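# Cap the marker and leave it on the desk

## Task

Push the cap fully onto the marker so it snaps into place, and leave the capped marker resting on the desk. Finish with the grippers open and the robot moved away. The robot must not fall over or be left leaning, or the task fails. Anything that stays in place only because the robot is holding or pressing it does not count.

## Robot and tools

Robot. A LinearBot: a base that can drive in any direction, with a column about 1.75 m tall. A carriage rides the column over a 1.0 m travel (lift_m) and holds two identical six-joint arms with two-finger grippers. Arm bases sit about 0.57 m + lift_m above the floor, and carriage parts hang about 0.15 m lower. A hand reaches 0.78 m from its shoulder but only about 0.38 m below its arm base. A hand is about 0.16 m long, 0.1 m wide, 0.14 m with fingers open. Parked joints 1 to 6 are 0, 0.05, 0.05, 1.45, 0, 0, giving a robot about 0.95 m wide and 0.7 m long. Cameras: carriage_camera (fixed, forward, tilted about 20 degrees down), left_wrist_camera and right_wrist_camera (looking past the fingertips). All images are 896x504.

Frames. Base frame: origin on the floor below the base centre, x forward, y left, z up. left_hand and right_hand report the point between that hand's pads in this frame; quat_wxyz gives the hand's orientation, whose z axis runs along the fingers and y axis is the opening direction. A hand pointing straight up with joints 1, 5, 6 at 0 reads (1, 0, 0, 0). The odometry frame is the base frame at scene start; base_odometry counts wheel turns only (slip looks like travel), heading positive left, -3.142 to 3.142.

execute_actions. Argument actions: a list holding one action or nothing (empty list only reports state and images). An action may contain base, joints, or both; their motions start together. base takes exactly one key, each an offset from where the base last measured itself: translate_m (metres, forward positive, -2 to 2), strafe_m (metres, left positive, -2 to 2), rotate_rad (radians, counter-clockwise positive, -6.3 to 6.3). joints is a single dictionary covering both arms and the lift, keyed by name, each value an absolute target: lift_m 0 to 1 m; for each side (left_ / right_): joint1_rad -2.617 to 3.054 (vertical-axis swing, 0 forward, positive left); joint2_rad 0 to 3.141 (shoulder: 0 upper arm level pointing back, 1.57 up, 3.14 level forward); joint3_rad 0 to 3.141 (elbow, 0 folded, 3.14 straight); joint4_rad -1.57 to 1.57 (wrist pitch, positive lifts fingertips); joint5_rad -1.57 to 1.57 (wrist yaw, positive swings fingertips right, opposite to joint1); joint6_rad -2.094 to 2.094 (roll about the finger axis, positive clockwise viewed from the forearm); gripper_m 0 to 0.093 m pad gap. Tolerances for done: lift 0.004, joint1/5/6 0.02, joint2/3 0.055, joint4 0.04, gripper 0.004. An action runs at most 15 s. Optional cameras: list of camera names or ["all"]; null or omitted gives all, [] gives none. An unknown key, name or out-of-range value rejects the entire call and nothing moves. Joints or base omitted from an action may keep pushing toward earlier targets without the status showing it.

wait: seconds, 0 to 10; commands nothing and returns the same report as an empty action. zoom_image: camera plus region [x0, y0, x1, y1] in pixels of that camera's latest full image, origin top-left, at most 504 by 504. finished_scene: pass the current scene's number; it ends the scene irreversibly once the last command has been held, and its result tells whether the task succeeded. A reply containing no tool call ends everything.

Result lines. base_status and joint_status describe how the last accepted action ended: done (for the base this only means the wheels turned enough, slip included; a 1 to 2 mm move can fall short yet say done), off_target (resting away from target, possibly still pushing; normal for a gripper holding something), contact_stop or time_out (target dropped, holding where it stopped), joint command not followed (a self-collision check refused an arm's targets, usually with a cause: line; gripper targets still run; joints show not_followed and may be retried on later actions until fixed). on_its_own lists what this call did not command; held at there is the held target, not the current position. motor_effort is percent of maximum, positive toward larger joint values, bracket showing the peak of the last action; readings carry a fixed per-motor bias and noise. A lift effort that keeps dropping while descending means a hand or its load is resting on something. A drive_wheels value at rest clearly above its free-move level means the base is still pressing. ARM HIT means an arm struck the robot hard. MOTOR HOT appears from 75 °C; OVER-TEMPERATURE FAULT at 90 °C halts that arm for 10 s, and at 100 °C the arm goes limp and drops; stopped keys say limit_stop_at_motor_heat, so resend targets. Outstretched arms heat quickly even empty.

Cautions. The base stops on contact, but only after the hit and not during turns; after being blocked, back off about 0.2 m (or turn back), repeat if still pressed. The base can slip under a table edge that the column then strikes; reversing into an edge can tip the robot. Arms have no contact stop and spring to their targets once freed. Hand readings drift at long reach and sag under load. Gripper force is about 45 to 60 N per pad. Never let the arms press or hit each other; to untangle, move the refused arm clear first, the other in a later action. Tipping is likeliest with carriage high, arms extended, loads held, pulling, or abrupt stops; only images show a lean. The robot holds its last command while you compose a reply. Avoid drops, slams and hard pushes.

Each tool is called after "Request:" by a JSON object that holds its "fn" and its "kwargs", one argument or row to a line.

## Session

Request:
{"fn": "execute_actions", "kwargs": {
  "actions": [],
  "cameras": ["carriage_camera"]
}}

Scene clock: 0.00 s.
base_odometry: x=+0.000 y=+0.000 heading=+0.000 (m, m, rad; odometry frame)
base_status: not commanded
joint_positions: lift_m=+0.303 left_joint1_rad=-0.011 left_joint2_rad=+0.037 left_joint3_rad=+0.075 left_joint4_rad=+1.432 left_joint5_rad=+0.033 left_joint6_rad=-0.056 left_gripper_m=+0.095 right_joint1_rad=+0.009 right_joint2_rad=+0.040 right_joint3_rad=+0.051 right_joint4_rad=+1.435 right_joint5_rad=-0.064 right_joint6_rad=+0.040 right_gripper_m=+0.095
joint_status: not commanded
motor_effort: lift_m=+18 drive_wheels=-3 (%)
left_hand: x=+0.2965 y=+0.3401 z=+1.3005 quat_wxyz=(+0.998, +0.015, +0.051, -0.034) (m; base frame)
right_hand: x=+0.3041 y=-0.3347 z=+1.2937 quat_wxyz=(+0.997, -0.031, +0.063, +0.026) (m; base frame)
pictures: carriage_camera
Images, in order (width x height): carriage_camera 896x504.

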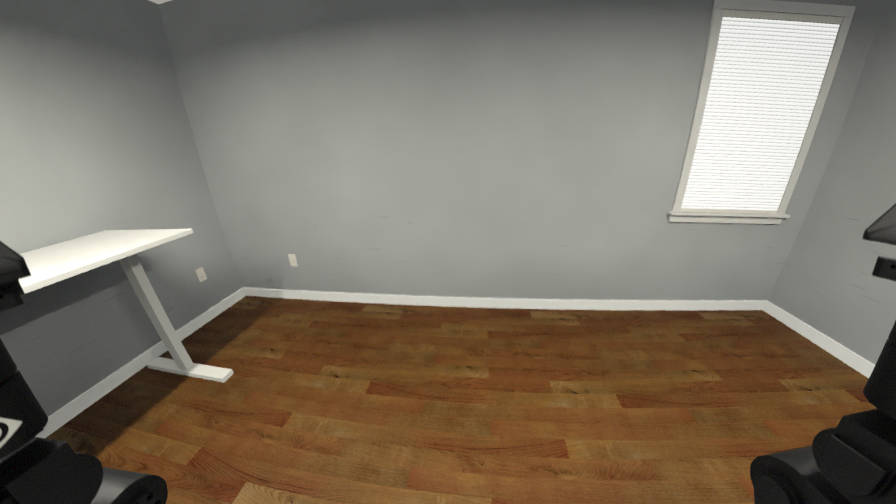

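Request:
{"fn": "execute_actions", "kwargs": {
  "actions": [
    {"base": {"rotate_rad": 1.49}, "joints": {"lift_m": 0.55}}
  ],
  "cameras": ["carriage_camera"]
}}

Scene clock: 3.10 s.
base_odometry: x=+0.000 y=+0.000 heading=+1.490 (m, m, rad; odometry frame)
base_status: done
joint_positions: lift_m=+0.550 left_joint1_rad=-0.011 left_joint2_rad=+0.037 left_joint3_rad=+0.075 left_joint4_rad=+1.430 left_joint5_rad=+0.033 left_joint6_rad=-0.056 left_gripper_m=+0.095 right_joint1_rad=+0.009 right_joint2_rad=+0.040 right_joint3_rad=+0.051 right_joint4_rad=+1.434 right_joint5_rad=-0.064 right_joint6_rad=+0.040 right_gripper_m=+0.095
joint_status: all done
motor_effort: lift_m=+18(22) drive_wheels=+4(15) (%)
left_hand: x=+0.2969 y=+0.3401 z=+1.5477 quat_wxyz=(+0.998, +0.015, +0.051, -0.034) (m; base frame)
right_hand: x=+0.3043 y=-0.3347 z=+1.5410 quat_wxyz=(+0.997, -0.031, +0.063, +0.026) (m; base frame)
pictures: carriage_camera
Images, in order (width x height): carriage_camera 896x504.

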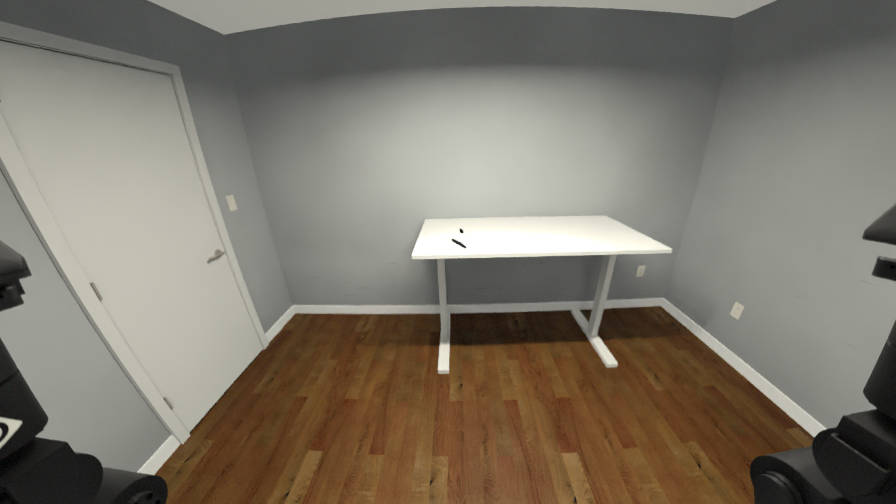

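Request:
{"fn": "execute_actions", "kwargs": {
  "actions": [
    {"base": {"rotate_rad": 0.07}, "joints": {"lift_m": 0.6}}
  ],
  "cameras": []
}}

Request:
{"fn": "execute_actions", "kwargs": {
  "actions": [
    {"base": {"translate_m": 1.05}}
  ],
  "cameras": ["carriage_camera"]
}}

Scene clock: 4.17 s.
base_odometry: x=+0.000 y=+0.000 heading=+1.559 (m, m, rad; odometry frame)
base_status: done
joint_positions: lift_m=+0.600 left_joint1_rad=-0.011 left_joint2_rad=+0.037 left_joint3_rad=+0.075 left_joint4_rad=+1.431 left_joint5_rad=+0.033 left_joint6_rad=-0.056 left_gripper_m=+0.095 right_joint1_rad=+0.009 right_joint2_rad=+0.040 right_joint3_rad=+0.051 right_joint4_rad=+1.434 right_joint5_rad=-0.064 right_joint6_rad=+0.040 right_gripper_m=+0.095
joint_status: all done
motor_effort: lift_m=+18(22) drive_wheels=+6(11) (%)
left_hand: x=+0.2967 y=+0.3401 z=+1.5978 quat_wxyz=(+0.998, +0.015, +0.051, -0.034) (m; base frame)
right_hand: x=+0.3042 y=-0.3347 z=+1.5910 quat_wxyz=(+0.997, -0.031, +0.063, +0.026) (m; base frame)
pictures: none
No camera images: the call's "cameras" was empty. Leave "cameras" out to get every camera's image.

Scene clock: 8.57 s.
base_odometry: x=+0.011 y=+1.050 heading=+1.560 (m, m, rad; odometry frame)
base_status: done
joint_positions: lift_m=+0.600 left_joint1_rad=-0.011 left_joint2_rad=+0.037 left_joint3_rad=+0.075 left_joint4_rad=+1.431 left_joint5_rad=+0.033 left_joint6_rad=-0.056 left_gripper_m=+0.095 right_joint1_rad=+0.009 right_joint2_rad=+0.040 right_joint3_rad=+0.051 right_joint4_rad=+1.435 right_joint5_rad=-0.064 right_joint6_rad=+0.040 right_gripper_m=+0.095
joint_status: not commanded
motor_effort: lift_m=+18(19) drive_wheels=-10(21) (%)
left_hand: x=+0.2967 y=+0.3401 z=+1.5978 quat_wxyz=(+0.998, +0.015, +0.051, -0.034) (m; base frame)
right_hand: x=+0.3040 y=-0.3347 z=+1.5910 quat_wxyz=(+0.997, -0.031, +0.063, +0.026) (m; base frame)
pictures: carriage_camera
Images, in order (width x height): carriage_camera 896x504.

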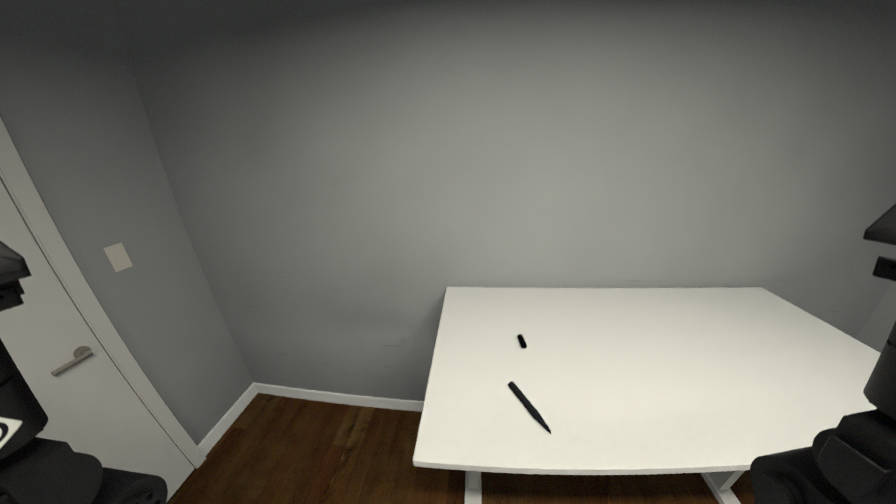

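Request:
{"fn": "zoom_image", "kwargs": {
  "camera": "carriage_camera",
  "region": [440, 320, 640, 450]
}}

Region (440, 320, 640, 450) of carriage_camera's 896x504 image, scaled by 2.520, with more detail than that image has; it fills the top 328 rows of this view, and the rest is white.

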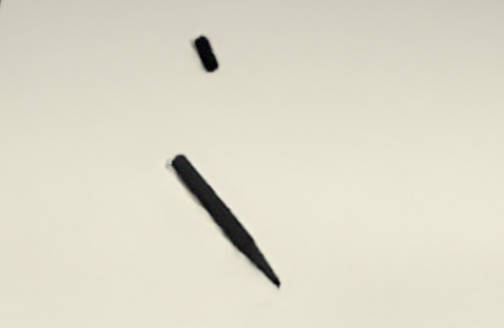

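Request:
{"fn": "execute_actions", "kwargs": {
  "actions": [
    {"base": {"translate_m": 0.15}, "joints": {"lift_m": 0.54, "right_joint1_rad": 0.198, "right_joint2_rad": 2.678, "right_joint3_rad": 2.164, "right_joint4_rad": -1.057, "right_joint5_rad": 0, "right_joint6_rad": 0.15}}
  ],
  "cameras": ["carriage_camera", "right_wrist_camera"]
}}

Scene clock: 12.13 s.
base_odometry: x=+0.012 y=+1.200 heading=+1.561 (m, m, rad; odometry frame)
base_status: done
joint_positions: lift_m=+0.540 left_joint1_rad=-0.011 left_joint2_rad=+0.037 left_joint3_rad=+0.075 left_joint4_rad=+1.432 left_joint5_rad=+0.033 left_joint6_rad=-0.056 left_gripper_m=+0.095 right_joint1_rad=+0.193 right_joint2_rad=+2.684 right_joint3_rad=+2.138 right_joint4_rad=-1.050 right_joint5_rad=-0.004 right_joint6_rad=+0.141 right_gripper_m=+0.095
joint_status: all done
motor_effort: lift_m=+16(17) drive_wheels=-11(17) (%)
left_hand: x=+0.2963 y=+0.3401 z=+1.5381 quat_wxyz=(+0.998, +0.015, +0.050, -0.034) (m; base frame)
right_hand: x=+0.7551 y=-0.2513 z=+1.0094 quat_wxyz=(-0.013, -0.026, +1.000, +0.000) (m; base frame)
pictures: carriage_camera, right_wrist_camera
Images, in order (width x height): carriage_camera 896x504, right_wrist_camera 896x504.

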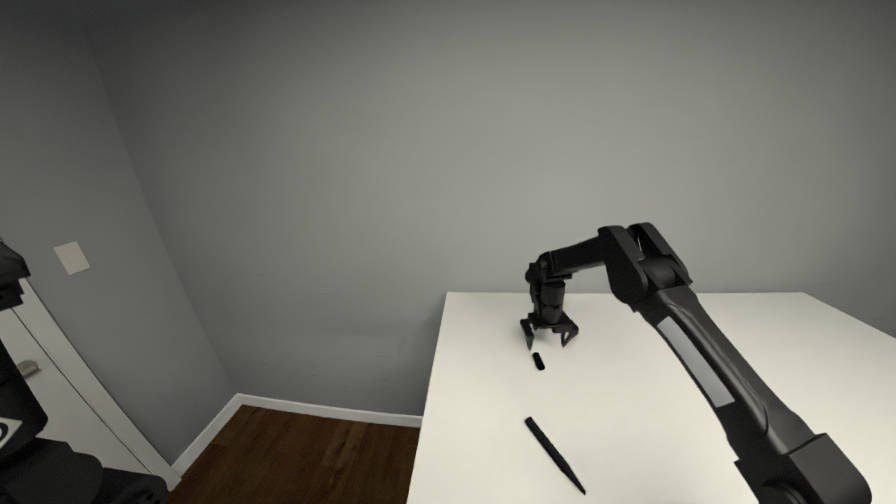

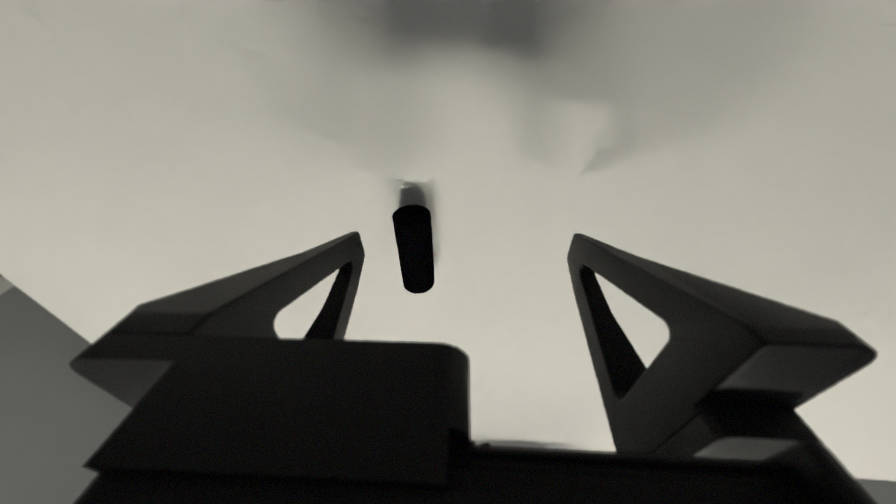

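Request:
{"fn": "zoom_image", "kwargs": {
  "camera": "right_wrist_camera",
  "region": [360, 170, 470, 310]
}}

Request:
{"fn": "zoom_image", "kwargs": {
  "camera": "carriage_camera",
  "region": [505, 335, 575, 385]
}}

Region (360, 170, 470, 310) of right_wrist_camera's 896x504 image, scaled by 3.600, with more detail than that image has; it fills the left 396 columns of this view, and the rest is white.

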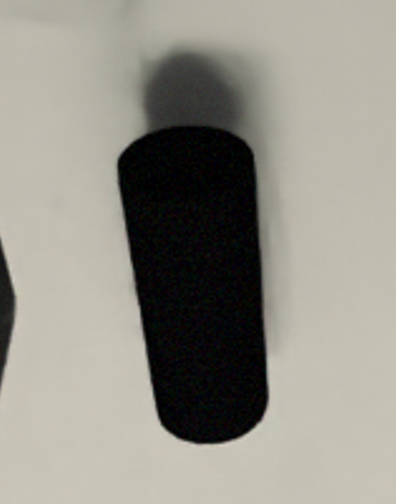

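Region (505, 335, 575, 385) of carriage_camera's 896x504 image, scaled by 7.200, with more detail than that image has; it fills the top 360 rows of this view, and the rest is white.

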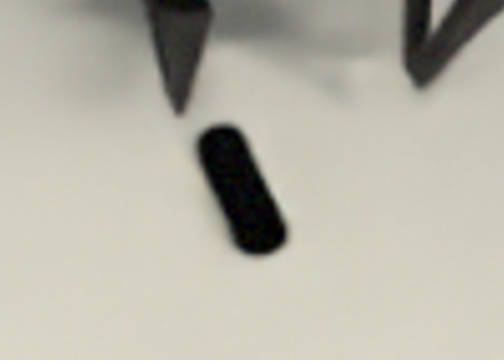

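Request:
{"fn": "execute_actions", "kwargs": {
  "actions": [
    {"joints": {"lift_m": 0.52, "right_joint1_rad": 0.259, "right_joint2_rad": 2.59, "right_joint3_rad": 1.991, "right_joint4_rad": -0.972, "right_joint6_rad": 0.16}}
  ],
  "cameras": ["right_wrist_camera"]
}}

Scene clock: 13.70 s.
base_odometry: x=+0.012 y=+1.200 heading=+1.561 (m, m, rad; odometry frame)
base_status: not commanded
joint_positions: lift_m=+0.520 left_joint1_rad=-0.011 left_joint2_rad=+0.037 left_joint3_rad=+0.075 left_joint4_rad=+1.432 left_joint5_rad=+0.033 left_joint6_rad=-0.056 left_gripper_m=+0.095 right_joint1_rad=+0.265 right_joint2_rad=+2.605 right_joint3_rad=+2.009 right_joint4_rad=-0.973 right_joint5_rad=-0.002 right_joint6_rad=+0.152 right_gripper_m=+0.095
joint_status: all done
motor_effort: lift_m=+16(16) drive_wheels=-10(12) (%)
left_hand: x=+0.2964 y=+0.3401 z=+1.5181 quat_wxyz=(+0.998, +0.015, +0.050, -0.034) (m; base frame)
right_hand: x=+0.7402 y=-0.2191 z=+0.9957 quat_wxyz=(+0.001, -0.057, +0.998, +0.001) (m; base frame)
pictures: right_wrist_camera
Images, in order (width x height): right_wrist_camera 896x504.

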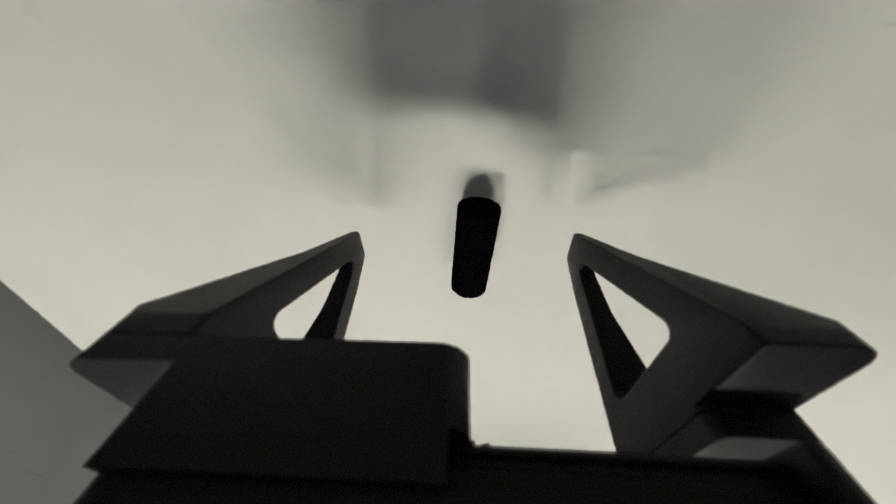

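Request:
{"fn": "execute_actions", "kwargs": {
  "actions": [
    {"base": {"translate_m": -0.015}, "joints": {"lift_m": 0.5, "right_joint6_rad": 0.26}}
  ],
  "cameras": ["right_wrist_camera"]
}}

Scene clock: 14.57 s.
base_odometry: x=+0.012 y=+1.185 heading=+1.562 (m, m, rad; odometry frame)
base_status: done
joint_positions: lift_m=+0.500 left_joint1_rad=-0.011 left_joint2_rad=+0.037 left_joint3_rad=+0.075 left_joint4_rad=+1.431 left_joint5_rad=+0.033 left_joint6_rad=-0.056 left_gripper_m=+0.095 right_joint1_rad=+0.262 right_joint2_rad=+2.600 right_joint3_rad=+2.007 right_joint4_rad=-0.970 right_joint5_rad=-0.002 right_joint6_rad=+0.251 right_gripper_m=+0.095
joint_status: all done
motor_effort: lift_m=+16(17) drive_wheels=-7(19) (%)
left_hand: x=+0.2966 y=+0.3401 z=+1.4981 quat_wxyz=(+0.998, +0.015, +0.051, -0.034) (m; base frame)
right_hand: x=+0.7414 y=-0.2203 z=+0.9775 quat_wxyz=(+0.003, -0.005, +1.000, +0.002) (m; base frame)
pictures: right_wrist_camera
Images, in order (width x height): right_wrist_camera 896x504.

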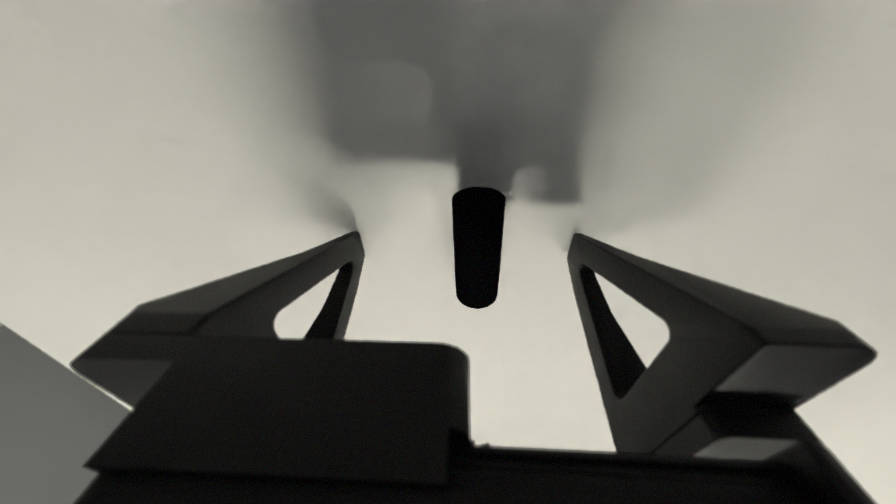

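Request:
{"fn": "execute_actions", "kwargs": {
  "actions": [
    {"joints": {"right_gripper_m": 0.0}}
  ],
  "cameras": ["right_wrist_camera"]
}}

Request:
{"fn": "zoom_image", "kwargs": {
  "camera": "right_wrist_camera",
  "region": [410, 170, 520, 250]
}}

Scene clock: 15.37 s.
base_odometry: x=+0.012 y=+1.185 heading=+1.562 (m, m, rad; odometry frame)
base_status: not commanded
joint_positions: lift_m=+0.500 left_joint1_rad=-0.011 left_joint2_rad=+0.037 left_joint3_rad=+0.075 left_joint4_rad=+1.431 left_joint5_rad=+0.033 left_joint6_rad=-0.056 left_gripper_m=+0.095 right_joint1_rad=+0.262 right_joint2_rad=+2.600 right_joint3_rad=+2.007 right_joint4_rad=-0.970 right_joint5_rad=-0.002 right_joint6_rad=+0.251 right_gripper_m=+0.019
joint_status: right_gripper_m off_target (ended at +0.019, target +0.000)
motor_effort: lift_m=+16(17) drive_wheels=+3(3) (%)
left_hand: x=+0.2966 y=+0.3401 z=+1.4981 quat_wxyz=(+0.998, +0.015, +0.051, -0.034) (m; base frame)
right_hand: x=+0.7414 y=-0.2203 z=+0.9775 quat_wxyz=(+0.003, -0.005, +1.000, +0.002) (m; base frame)
pictures: right_wrist_camera
Images, in order (width x height): right_wrist_camera 896x504.

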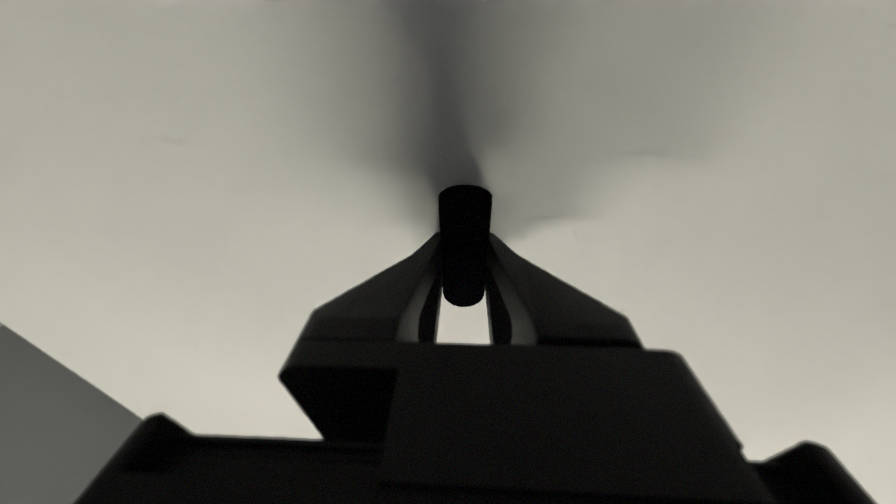

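Region (410, 170, 520, 250) of right_wrist_camera's 896x504 image, scaled by 4.582, with more detail than that image has; it fills the top 367 rows of this view, and the rest is white.

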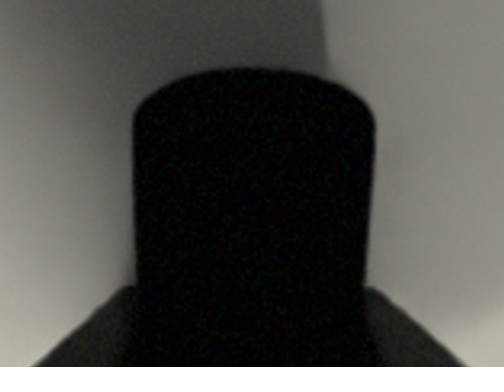

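Request:
{"fn": "execute_actions", "kwargs": {
  "actions": [
    {"joints": {"lift_m": 0.56}}
  ],
  "cameras": []
}}

Request:
{"fn": "execute_actions", "kwargs": {
  "actions": [
    {"base": {"strafe_m": -0.3}, "joints": {"left_joint1_rad": -0.642, "left_joint2_rad": 2.136, "left_joint3_rad": 1.182, "left_joint4_rad": -0.617, "left_joint5_rad": 0, "left_joint6_rad": -1.13, "right_joint1_rad": 0.0, "right_joint2_rad": 1.8, "right_joint3_rad": 1.3, "right_joint4_rad": 0.5, "right_joint6_rad": 0.0}}
  ]
}}

Request:
{"fn": "zoom_image", "kwargs": {
  "camera": "right_wrist_camera",
  "region": [410, 170, 520, 250]
}}

Scene clock: 16.40 s.
base_odometry: x=+0.012 y=+1.185 heading=+1.562 (m, m, rad; odometry frame)
base_status: not commanded
joint_positions: lift_m=+0.560 left_joint1_rad=-0.011 left_joint2_rad=+0.037 left_joint3_rad=+0.075 left_joint4_rad=+1.431 left_joint5_rad=+0.033 left_joint6_rad=-0.056 left_gripper_m=+0.095 right_joint1_rad=+0.262 right_joint2_rad=+2.593 right_joint3_rad=+2.007 right_joint4_rad=-0.971 right_joint5_rad=-0.002 right_joint6_rad=+0.251 right_gripper_m=+0.019
joint_status: all done
motor_effort: lift_m=+18(23) drive_wheels=+3(3) (%)
left_hand: x=+0.2966 y=+0.3401 z=+1.5578 quat_wxyz=(+0.998, +0.015, +0.051, -0.034) (m; base frame)
right_hand: x=+0.7427 y=-0.2199 z=+1.0406 quat_wxyz=(+0.007, -0.005, +1.000, +0.003) (m; base frame)
pictures: none
No camera images: the call's "cameras" was empty. Leave "cameras" out to get every camera's image.

Scene clock: 18.87 s.
base_odometry: x=+0.312 y=+1.183 heading=+1.563 (m, m, rad; odometry frame)
base_status: done
joint_positions: lift_m=+0.560 left_joint1_rad=-0.637 left_joint2_rad=+2.139 left_joint3_rad=+1.171 left_joint4_rad=-0.614 left_joint5_rad=+0.001 left_joint6_rad=-1.124 left_gripper_m=+0.095 right_joint1_rad=-0.002 right_joint2_rad=+1.810 right_joint3_rad=+1.328 right_joint4_rad=+0.491 right_joint5_rad=+0.003 right_joint6_rad=+0.010 right_gripper_m=+0.019
joint_status: all done
motor_effort: lift_m=+18(17) drive_wheels=-6(13) (%)
left_hand: x=+0.5523 y=+0.1391 z=+1.0430 quat_wxyz=(-0.004, -0.241, +0.971, +0.004) (m; base frame)
right_hand: x=+0.8465 y=-0.3474 z=+1.4326 quat_wxyz=(+0.710, +0.005, +0.704, +0.002) (m; base frame)
pictures: carriage_camera, left_wrist_camera, right_wrist_camera
Images, in order (width x height): carriage_camera 896x504, left_wrist_camera 896x504, right_wrist_camera 896x504.

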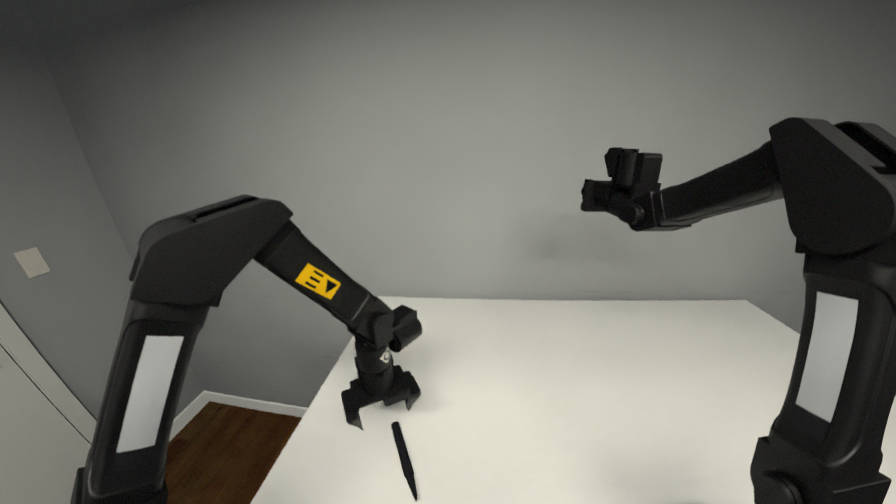

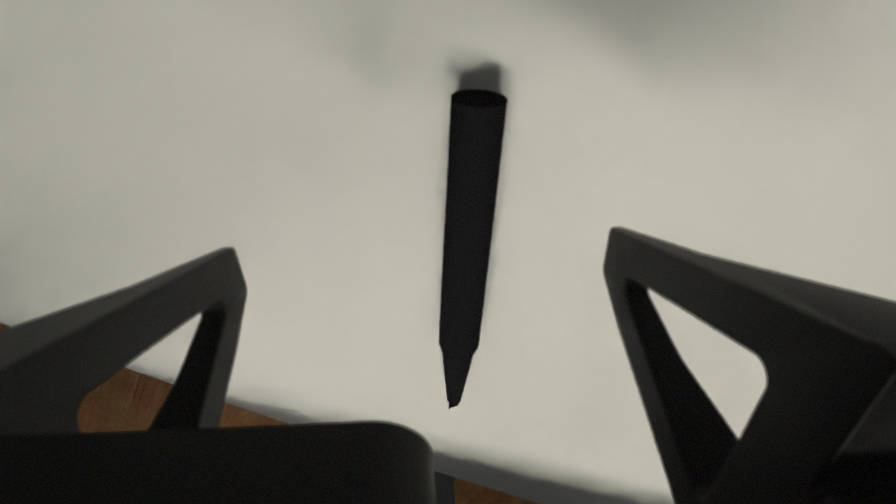

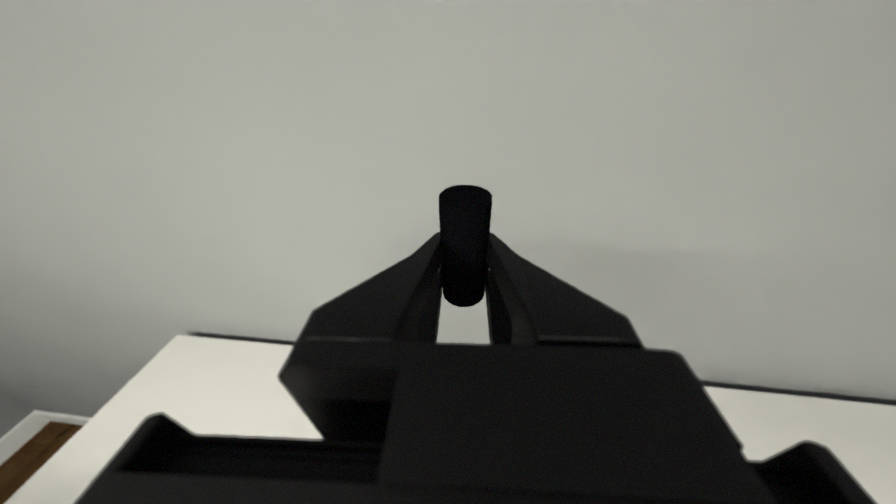

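Region (410, 170, 520, 250) of right_wrist_camera's 896x504 image, scaled by 4.582, with more detail than that image has; it fills the top 367 rows of this view, and the rest is white.

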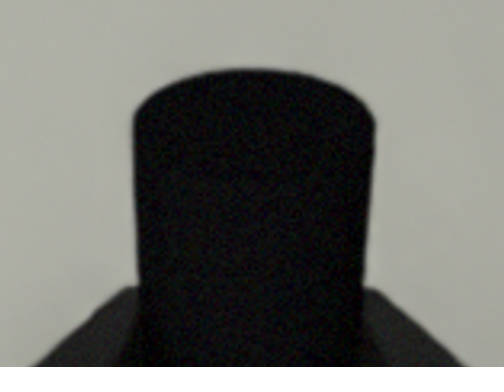

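Request:
{"fn": "execute_actions", "kwargs": {
  "actions": [
    {"joints": {"lift_m": 0.5, "right_joint1_rad": 0.5, "right_joint2_rad": 2.28, "right_joint3_rad": 1.472, "right_joint4_rad": -0.76, "right_joint5_rad": 0, "right_joint6_rad": -1.07}}
  ],
  "cameras": ["left_wrist_camera"]
}}

Scene clock: 20.77 s.
base_odometry: x=+0.312 y=+1.183 heading=+1.562 (m, m, rad; odometry frame)
base_status: not commanded
joint_positions: lift_m=+0.500 left_joint1_rad=-0.637 left_joint2_rad=+2.141 left_joint3_rad=+1.171 left_joint4_rad=-0.616 left_joint5_rad=+0.001 left_joint6_rad=-1.124 left_gripper_m=+0.095 right_joint1_rad=+0.505 right_joint2_rad=+2.298 right_joint3_rad=+1.468 right_joint4_rad=-0.754 right_joint5_rad=-0.004 right_joint6_rad=-1.061 right_gripper_m=+0.019
joint_status: all done
motor_effort: lift_m=+15(17) drive_wheels=+2(2) (%)
left_hand: x=+0.5517 y=+0.1397 z=+0.9825 quat_wxyz=(-0.005, -0.241, +0.970, +0.006) (m; base frame)
right_hand: x=+0.6245 y=-0.1511 z=+0.9854 quat_wxyz=(-0.006, -0.705, +0.709, +0.004) (m; base frame)
pictures: left_wrist_camera
Images, in order (width x height): left_wrist_camera 896x504.

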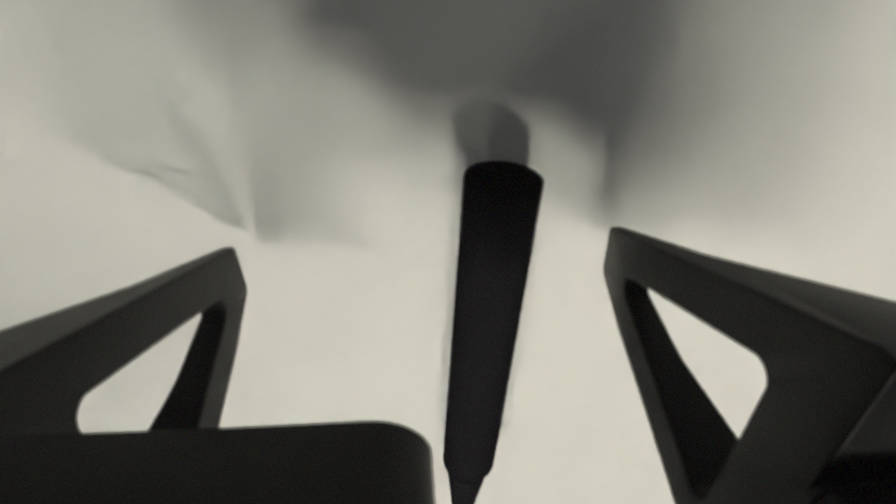

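Request:
{"fn": "execute_actions", "kwargs": {
  "actions": [
    {"joints": {"lift_m": 0.494}}
  ],
  "cameras": []
}}

Request:
{"fn": "execute_actions", "kwargs": {
  "actions": [
    {"joints": {"left_gripper_m": 0.0}}
  ],
  "cameras": ["left_wrist_camera"]
}}

Scene clock: 21.33 s.
base_odometry: x=+0.312 y=+1.183 heading=+1.562 (m, m, rad; odometry frame)
base_status: not commanded
joint_positions: lift_m=+0.494 left_joint1_rad=-0.637 left_joint2_rad=+2.141 left_joint3_rad=+1.171 left_joint4_rad=-0.617 left_joint5_rad=+0.001 left_joint6_rad=-1.124 left_gripper_m=+0.095 right_joint1_rad=+0.505 right_joint2_rad=+2.294 right_joint3_rad=+1.468 right_joint4_rad=-0.757 right_joint5_rad=-0.003 right_joint6_rad=-1.061 right_gripper_m=+0.019
joint_status: all done
motor_effort: lift_m=+16(17) drive_wheels=+2(2) (%)
left_hand: x=+0.5513 y=+0.1399 z=+0.9764 quat_wxyz=(-0.006, -0.241, +0.970, +0.006) (m; base frame)
right_hand: x=+0.6244 y=-0.1514 z=+0.9807 quat_wxyz=(-0.006, -0.705, +0.709, +0.003) (m; base frame)
pictures: none
No camera images: the call's "cameras" was empty. Leave "cameras" out to get every camera's image.

Scene clock: 22.07 s.
base_odometry: x=+0.312 y=+1.183 heading=+1.562 (m, m, rad; odometry frame)
base_status: not commanded
joint_positions: lift_m=+0.494 left_joint1_rad=-0.637 left_joint2_rad=+2.141 left_joint3_rad=+1.171 left_joint4_rad=-0.617 left_joint5_rad=+0.001 left_joint6_rad=-1.124 left_gripper_m=+0.018 right_joint1_rad=+0.505 right_joint2_rad=+2.294 right_joint3_rad=+1.468 right_joint4_rad=-0.757 right_joint5_rad=-0.003 right_joint6_rad=-1.061 right_gripper_m=+0.019
joint_status: left_gripper_m off_target (ended at +0.018, target +0.000)
motor_effort: lift_m=+17(16) drive_wheels=+2(2) (%)
left_hand: x=+0.5513 y=+0.1399 z=+0.9764 quat_wxyz=(-0.006, -0.241, +0.970, +0.006) (m; base frame)
right_hand: x=+0.6244 y=-0.1514 z=+0.9807 quat_wxyz=(-0.006, -0.705, +0.709, +0.003) (m; base frame)
pictures: left_wrist_camera
Images, in order (width x height): left_wrist_camera 896x504.

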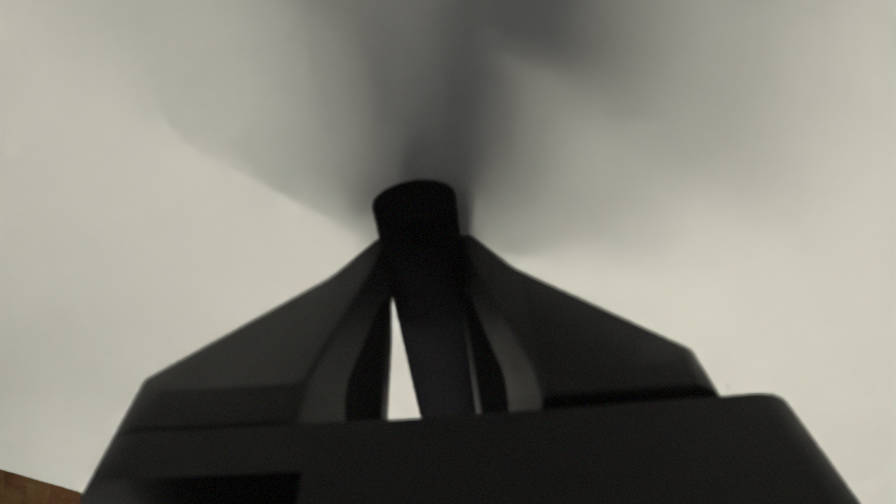

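Request:
{"fn": "execute_actions", "kwargs": {
  "actions": [
    {"joints": {"lift_m": 0.53}}
  ],
  "cameras": []
}}

Request:
{"fn": "execute_actions", "kwargs": {
  "actions": [
    {"joints": {"left_joint1_rad": -0.521, "left_joint2_rad": 2.317, "left_joint3_rad": 1.508, "left_joint4_rad": -0.762, "left_joint6_rad": -2.091, "right_joint1_rad": 0.678, "right_joint2_rad": 2.481, "right_joint3_rad": 1.781, "right_joint4_rad": -0.871, "right_joint6_rad": -0.892}}
  ],
  "cameras": []
}}

Request:
{"fn": "execute_actions", "kwargs": {
  "actions": [
    {"joints": {"lift_m": 0.498}}
  ],
  "cameras": ["carriage_camera", "right_wrist_camera"]
}}

Request:
{"fn": "zoom_image", "kwargs": {
  "camera": "carriage_camera",
  "region": [360, 340, 520, 420]
}}

Scene clock: 23.23 s.
base_odometry: x=+0.312 y=+1.183 heading=+1.562 (m, m, rad; odometry frame)
base_status: not commanded
joint_positions: lift_m=+0.530 left_joint1_rad=-0.637 left_joint2_rad=+2.141 left_joint3_rad=+1.171 left_joint4_rad=-0.617 left_joint5_rad=+0.001 left_joint6_rad=-1.124 left_gripper_m=+0.018 right_joint1_rad=+0.505 right_joint2_rad=+2.286 right_joint3_rad=+1.468 right_joint4_rad=-0.759 right_joint5_rad=-0.003 right_joint6_rad=-1.061 right_gripper_m=+0.019
joint_status: all done
motor_effort: lift_m=+19(22) drive_wheels=+2(2) (%)
left_hand: x=+0.5515 y=+0.1399 z=+1.0122 quat_wxyz=(-0.006, -0.241, +0.970, +0.006) (m; base frame)
right_hand: x=+0.6255 y=-0.1509 z=+1.0195 quat_wxyz=(-0.003, -0.705, +0.709, +0.002) (m; base frame)
pictures: none
No camera images: the call's "cameras" was empty. Leave "cameras" out to get every camera's image.

Scene clock: 24.63 s.
base_odometry: x=+0.312 y=+1.183 heading=+1.562 (m, m, rad; odometry frame)
base_status: not commanded
joint_positions: lift_m=+0.530 left_joint1_rad=-0.512 left_joint2_rad=+2.327 left_joint3_rad=+1.497 left_joint4_rad=-0.754 left_joint5_rad=+0.000 left_joint6_rad=-2.085 left_gripper_m=+0.018 right_joint1_rad=+0.682 right_joint2_rad=+2.482 right_joint3_rad=+1.763 right_joint4_rad=-0.862 right_joint5_rad=-0.002 right_joint6_rad=-0.901 right_gripper_m=+0.019
joint_status: all done
motor_effort: lift_m=+18(18) drive_wheels=+1(3) (%)
left_hand: x=+0.6287 y=+0.1465 z=+1.0101 quat_wxyz=(-0.001, -0.708, +0.706, +0.006) (m; base frame)
right_hand: x=+0.6222 y=-0.0620 z=+1.0038 quat_wxyz=(-0.005, -0.712, +0.702, +0.002) (m; base frame)
pictures: none
No camera images: the call's "cameras" was empty. Leave "cameras" out to get every camera's image.

Scene clock: 25.30 s.
base_odometry: x=+0.312 y=+1.183 heading=+1.562 (m, m, rad; odometry frame)
base_status: not commanded
joint_positions: lift_m=+0.498 left_joint1_rad=-0.512 left_joint2_rad=+2.328 left_joint3_rad=+1.497 left_joint4_rad=-0.756 left_joint5_rad=+0.001 left_joint6_rad=-2.085 left_gripper_m=+0.018 right_joint1_rad=+0.682 right_joint2_rad=+2.477 right_joint3_rad=+1.768 right_joint4_rad=-0.867 right_joint5_rad=-0.001 right_joint6_rad=-0.901 right_gripper_m=+0.019
joint_status: all done
motor_effort: lift_m=+15(17) drive_wheels=+1(1) (%)
left_hand: x=+0.6277 y=+0.1466 z=+0.9779 quat_wxyz=(-0.003, -0.708, +0.706, +0.008) (m; base frame)
right_hand: x=+0.6235 y=-0.0611 z=+0.9754 quat_wxyz=(-0.003, -0.712, +0.703, +0.001) (m; base frame)
pictures: carriage_camera, right_wrist_camera
Images, in order (width x height): carriage_camera 896x504, right_wrist_camera 896x504.

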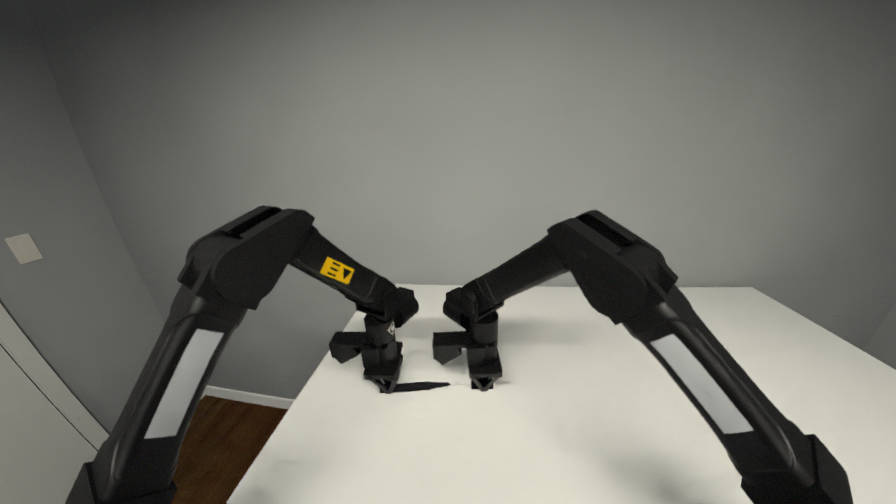

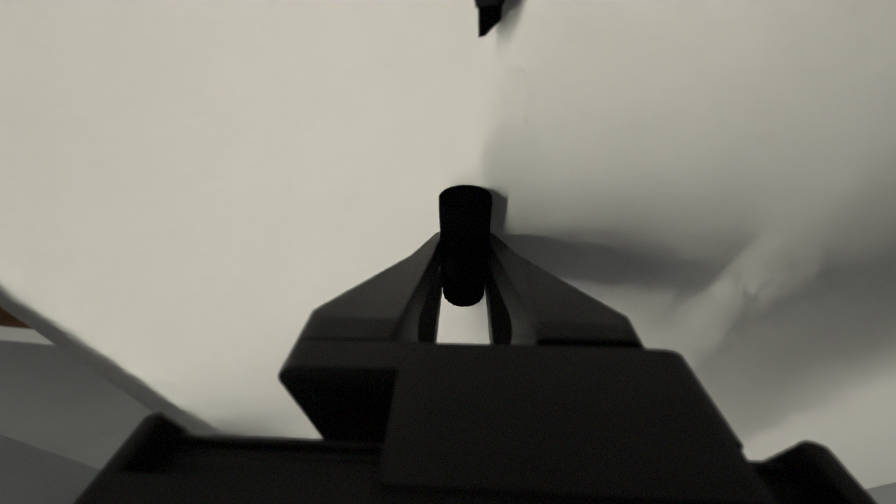

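Region (360, 340, 520, 420) of carriage_camera's 896x504 image, scaled by 3.150, with more detail than that image has.

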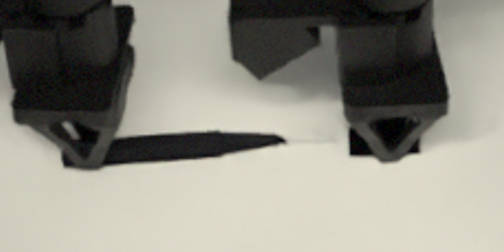

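Request:
{"fn": "execute_actions", "kwargs": {
  "actions": [
    {"joints": {"left_joint6_rad": -2.015}}
  ],
  "cameras": []
}}

Request:
{"fn": "execute_actions", "kwargs": {
  "actions": [
    {"joints": {"left_gripper_m": 0.05}}
  ],
  "cameras": []
}}

Request:
{"fn": "execute_actions", "kwargs": {
  "actions": [
    {"joints": {"left_joint2_rad": 2.15, "left_joint4_rad": -0.93, "lift_m": 0.501}}
  ],
  "cameras": ["carriage_camera", "right_wrist_camera"]
}}

Request:
{"fn": "zoom_image", "kwargs": {
  "camera": "carriage_camera",
  "region": [360, 340, 520, 420]
}}

Scene clock: 26.10 s.
base_odometry: x=+0.312 y=+1.183 heading=+1.562 (m, m, rad; odometry frame)
base_status: not commanded
joint_positions: lift_m=+0.498 left_joint1_rad=-0.512 left_joint2_rad=+2.328 left_joint3_rad=+1.497 left_joint4_rad=-0.756 left_joint5_rad=+0.002 left_joint6_rad=-2.020 left_gripper_m=+0.018 right_joint1_rad=+0.682 right_joint2_rad=+2.477 right_joint3_rad=+1.768 right_joint4_rad=-0.867 right_joint5_rad=-0.001 right_joint6_rad=-0.901 right_gripper_m=+0.019
joint_status: all done
motor_effort: lift_m=+16(15) drive_wheels=+2(1) (%)
left_hand: x=+0.6277 y=+0.1466 z=+0.9779 quat_wxyz=(-0.003, -0.685, +0.729, +0.008) (m; base frame)
right_hand: x=+0.6235 y=-0.0611 z=+0.9754 quat_wxyz=(-0.003, -0.712, +0.703, +0.001) (m; base frame)
pictures: none
No camera images: the call's "cameras" was empty. Leave "cameras" out to get every camera's image.

Scene clock: 26.70 s.
base_odometry: x=+0.312 y=+1.183 heading=+1.562 (m, m, rad; odometry frame)
base_status: not commanded
joint_positions: lift_m=+0.498 left_joint1_rad=-0.512 left_joint2_rad=+2.328 left_joint3_rad=+1.497 left_joint4_rad=-0.756 left_joint5_rad=+0.002 left_joint6_rad=-2.020 left_gripper_m=+0.050 right_joint1_rad=+0.682 right_joint2_rad=+2.477 right_joint3_rad=+1.768 right_joint4_rad=-0.867 right_joint5_rad=-0.001 right_joint6_rad=-0.901 right_gripper_m=+0.019
joint_status: all done
motor_effort: lift_m=+16(15) drive_wheels=+1(2) (%)
left_hand: x=+0.6277 y=+0.1466 z=+0.9779 quat_wxyz=(-0.003, -0.685, +0.729, +0.008) (m; base frame)
right_hand: x=+0.6235 y=-0.0611 z=+0.9754 quat_wxyz=(-0.003, -0.712, +0.703, +0.001) (m; base frame)
pictures: none
No camera images: the call's "cameras" was empty. Leave "cameras" out to get every camera's image.

Scene clock: 27.47 s.
base_odometry: x=+0.312 y=+1.183 heading=+1.562 (m, m, rad; odometry frame)
base_status: not commanded
joint_positions: lift_m=+0.501 left_joint1_rad=-0.512 left_joint2_rad=+2.149 left_joint3_rad=+1.497 left_joint4_rad=-0.919 left_joint5_rad=+0.002 left_joint6_rad=-2.020 left_gripper_m=+0.050 right_joint1_rad=+0.682 right_joint2_rad=+2.477 right_joint3_rad=+1.768 right_joint4_rad=-0.868 right_joint5_rad=-0.001 right_joint6_rad=-0.901 right_gripper_m=+0.019
joint_status: all done
motor_effort: lift_m=+19(21) drive_wheels=+1(1) (%)
left_hand: x=+0.6178 y=+0.1522 z=+1.0491 quat_wxyz=(-0.001, -0.685, +0.729, +0.000) (m; base frame)
right_hand: x=+0.6233 y=-0.0613 z=+0.9779 quat_wxyz=(-0.003, -0.712, +0.703, +0.001) (m; base frame)
pictures: carriage_camera, right_wrist_camera
Images, in order (width x height): carriage_camera 896x504, right_wrist_camera 896x504.

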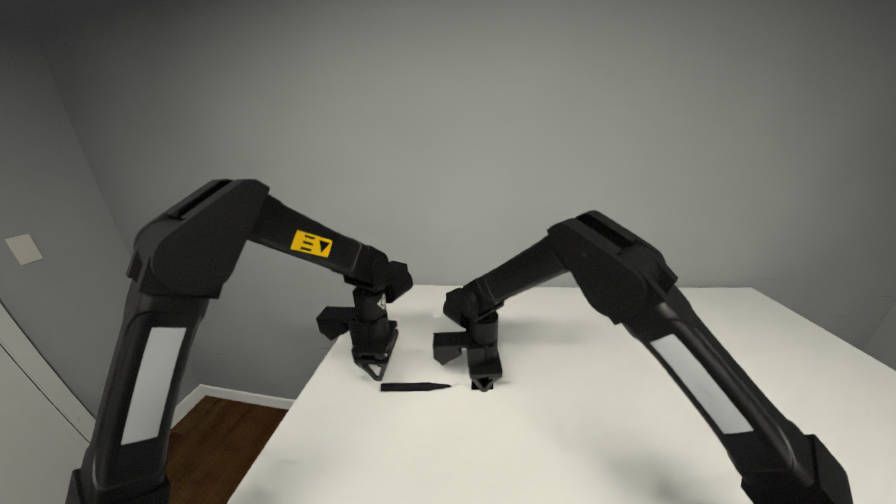

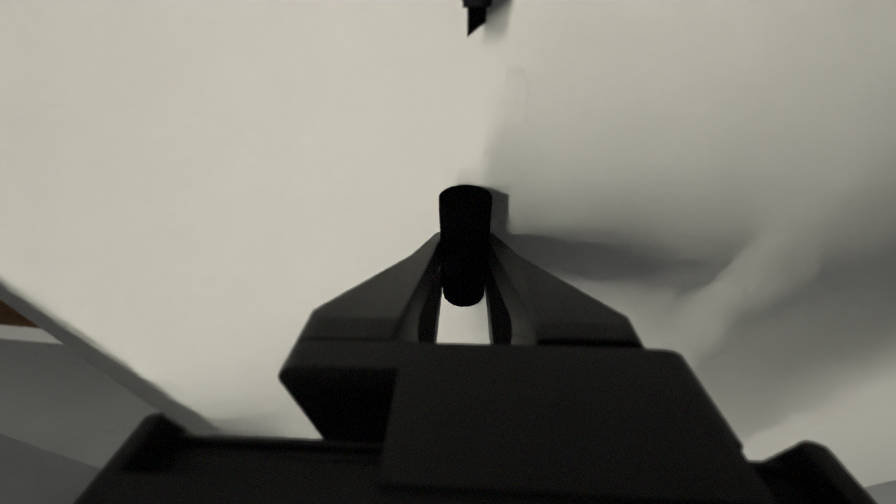

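Region (360, 340, 520, 420) of carriage_camera's 896x504 image, scaled by 3.150, with more detail than that image has.

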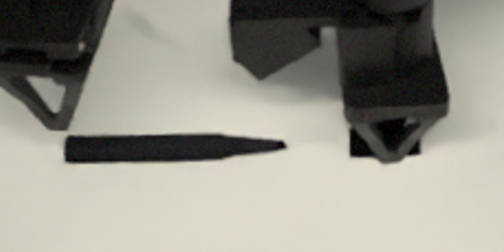

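Request:
{"fn": "execute_actions", "kwargs": {
  "actions": [
    {"base": {"strafe_m": 0.065}, "joints": {"left_gripper_m": 0.0}}
  ],
  "cameras": ["carriage_camera", "right_wrist_camera"]
}}

Request:
{"fn": "zoom_image", "kwargs": {
  "camera": "carriage_camera",
  "region": [360, 340, 520, 420]
}}

Scene clock: 28.87 s.
base_odometry: x=+0.247 y=+1.183 heading=+1.562 (m, m, rad; odometry frame)
base_status: done
joint_positions: lift_m=+0.501 left_joint1_rad=-0.513 left_joint2_rad=+2.149 left_joint3_rad=+1.497 left_joint4_rad=-0.921 left_joint5_rad=+0.002 left_joint6_rad=-2.020 left_gripper_m=+0.001 right_joint1_rad=+0.681 right_joint2_rad=+2.477 right_joint3_rad=+1.768 right_joint4_rad=-0.868 right_joint5_rad=-0.001 right_joint6_rad=-0.901 right_gripper_m=+0.019
joint_status: all done
motor_effort: lift_m=+19(19) drive_wheels=-4(13) (%)
left_hand: x=+0.6170 y=+0.1519 z=+1.0491 quat_wxyz=(-0.001, -0.684, +0.729, +0.001) (m; base frame)
right_hand: x=+0.6238 y=-0.0620 z=+0.9779 quat_wxyz=(-0.003, -0.711, +0.703, +0.001) (m; base frame)
pictures: carriage_camera, right_wrist_camera
Images, in order (width x height): carriage_camera 896x504, right_wrist_camera 896x504.

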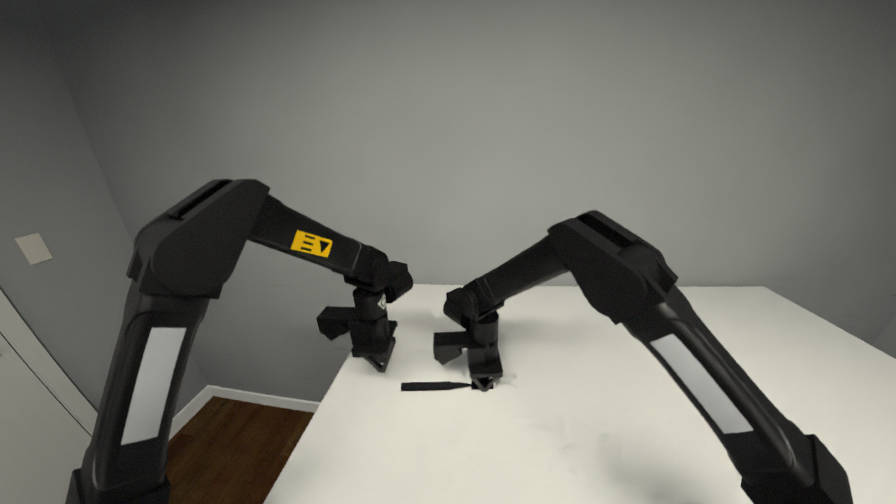

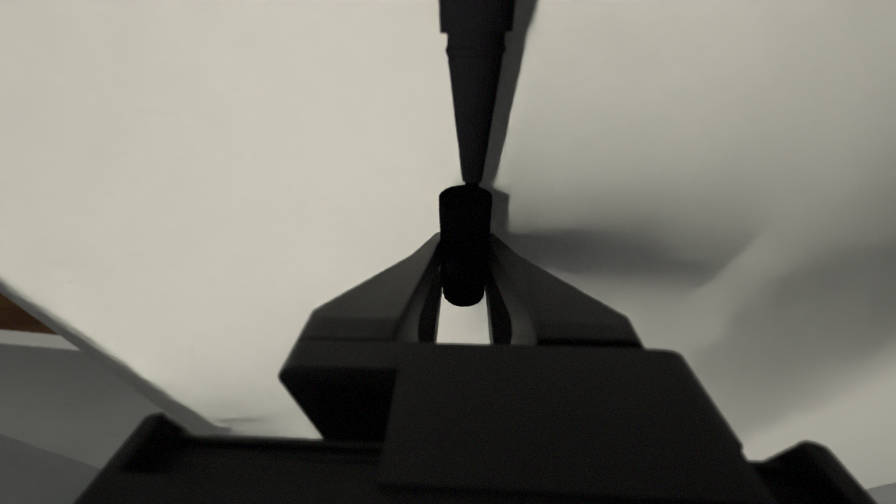

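Region (360, 340, 520, 420) of carriage_camera's 896x504 image, scaled by 3.150, with more detail than that image has.

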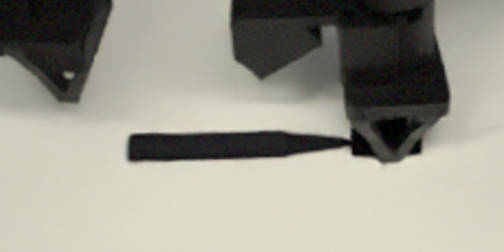

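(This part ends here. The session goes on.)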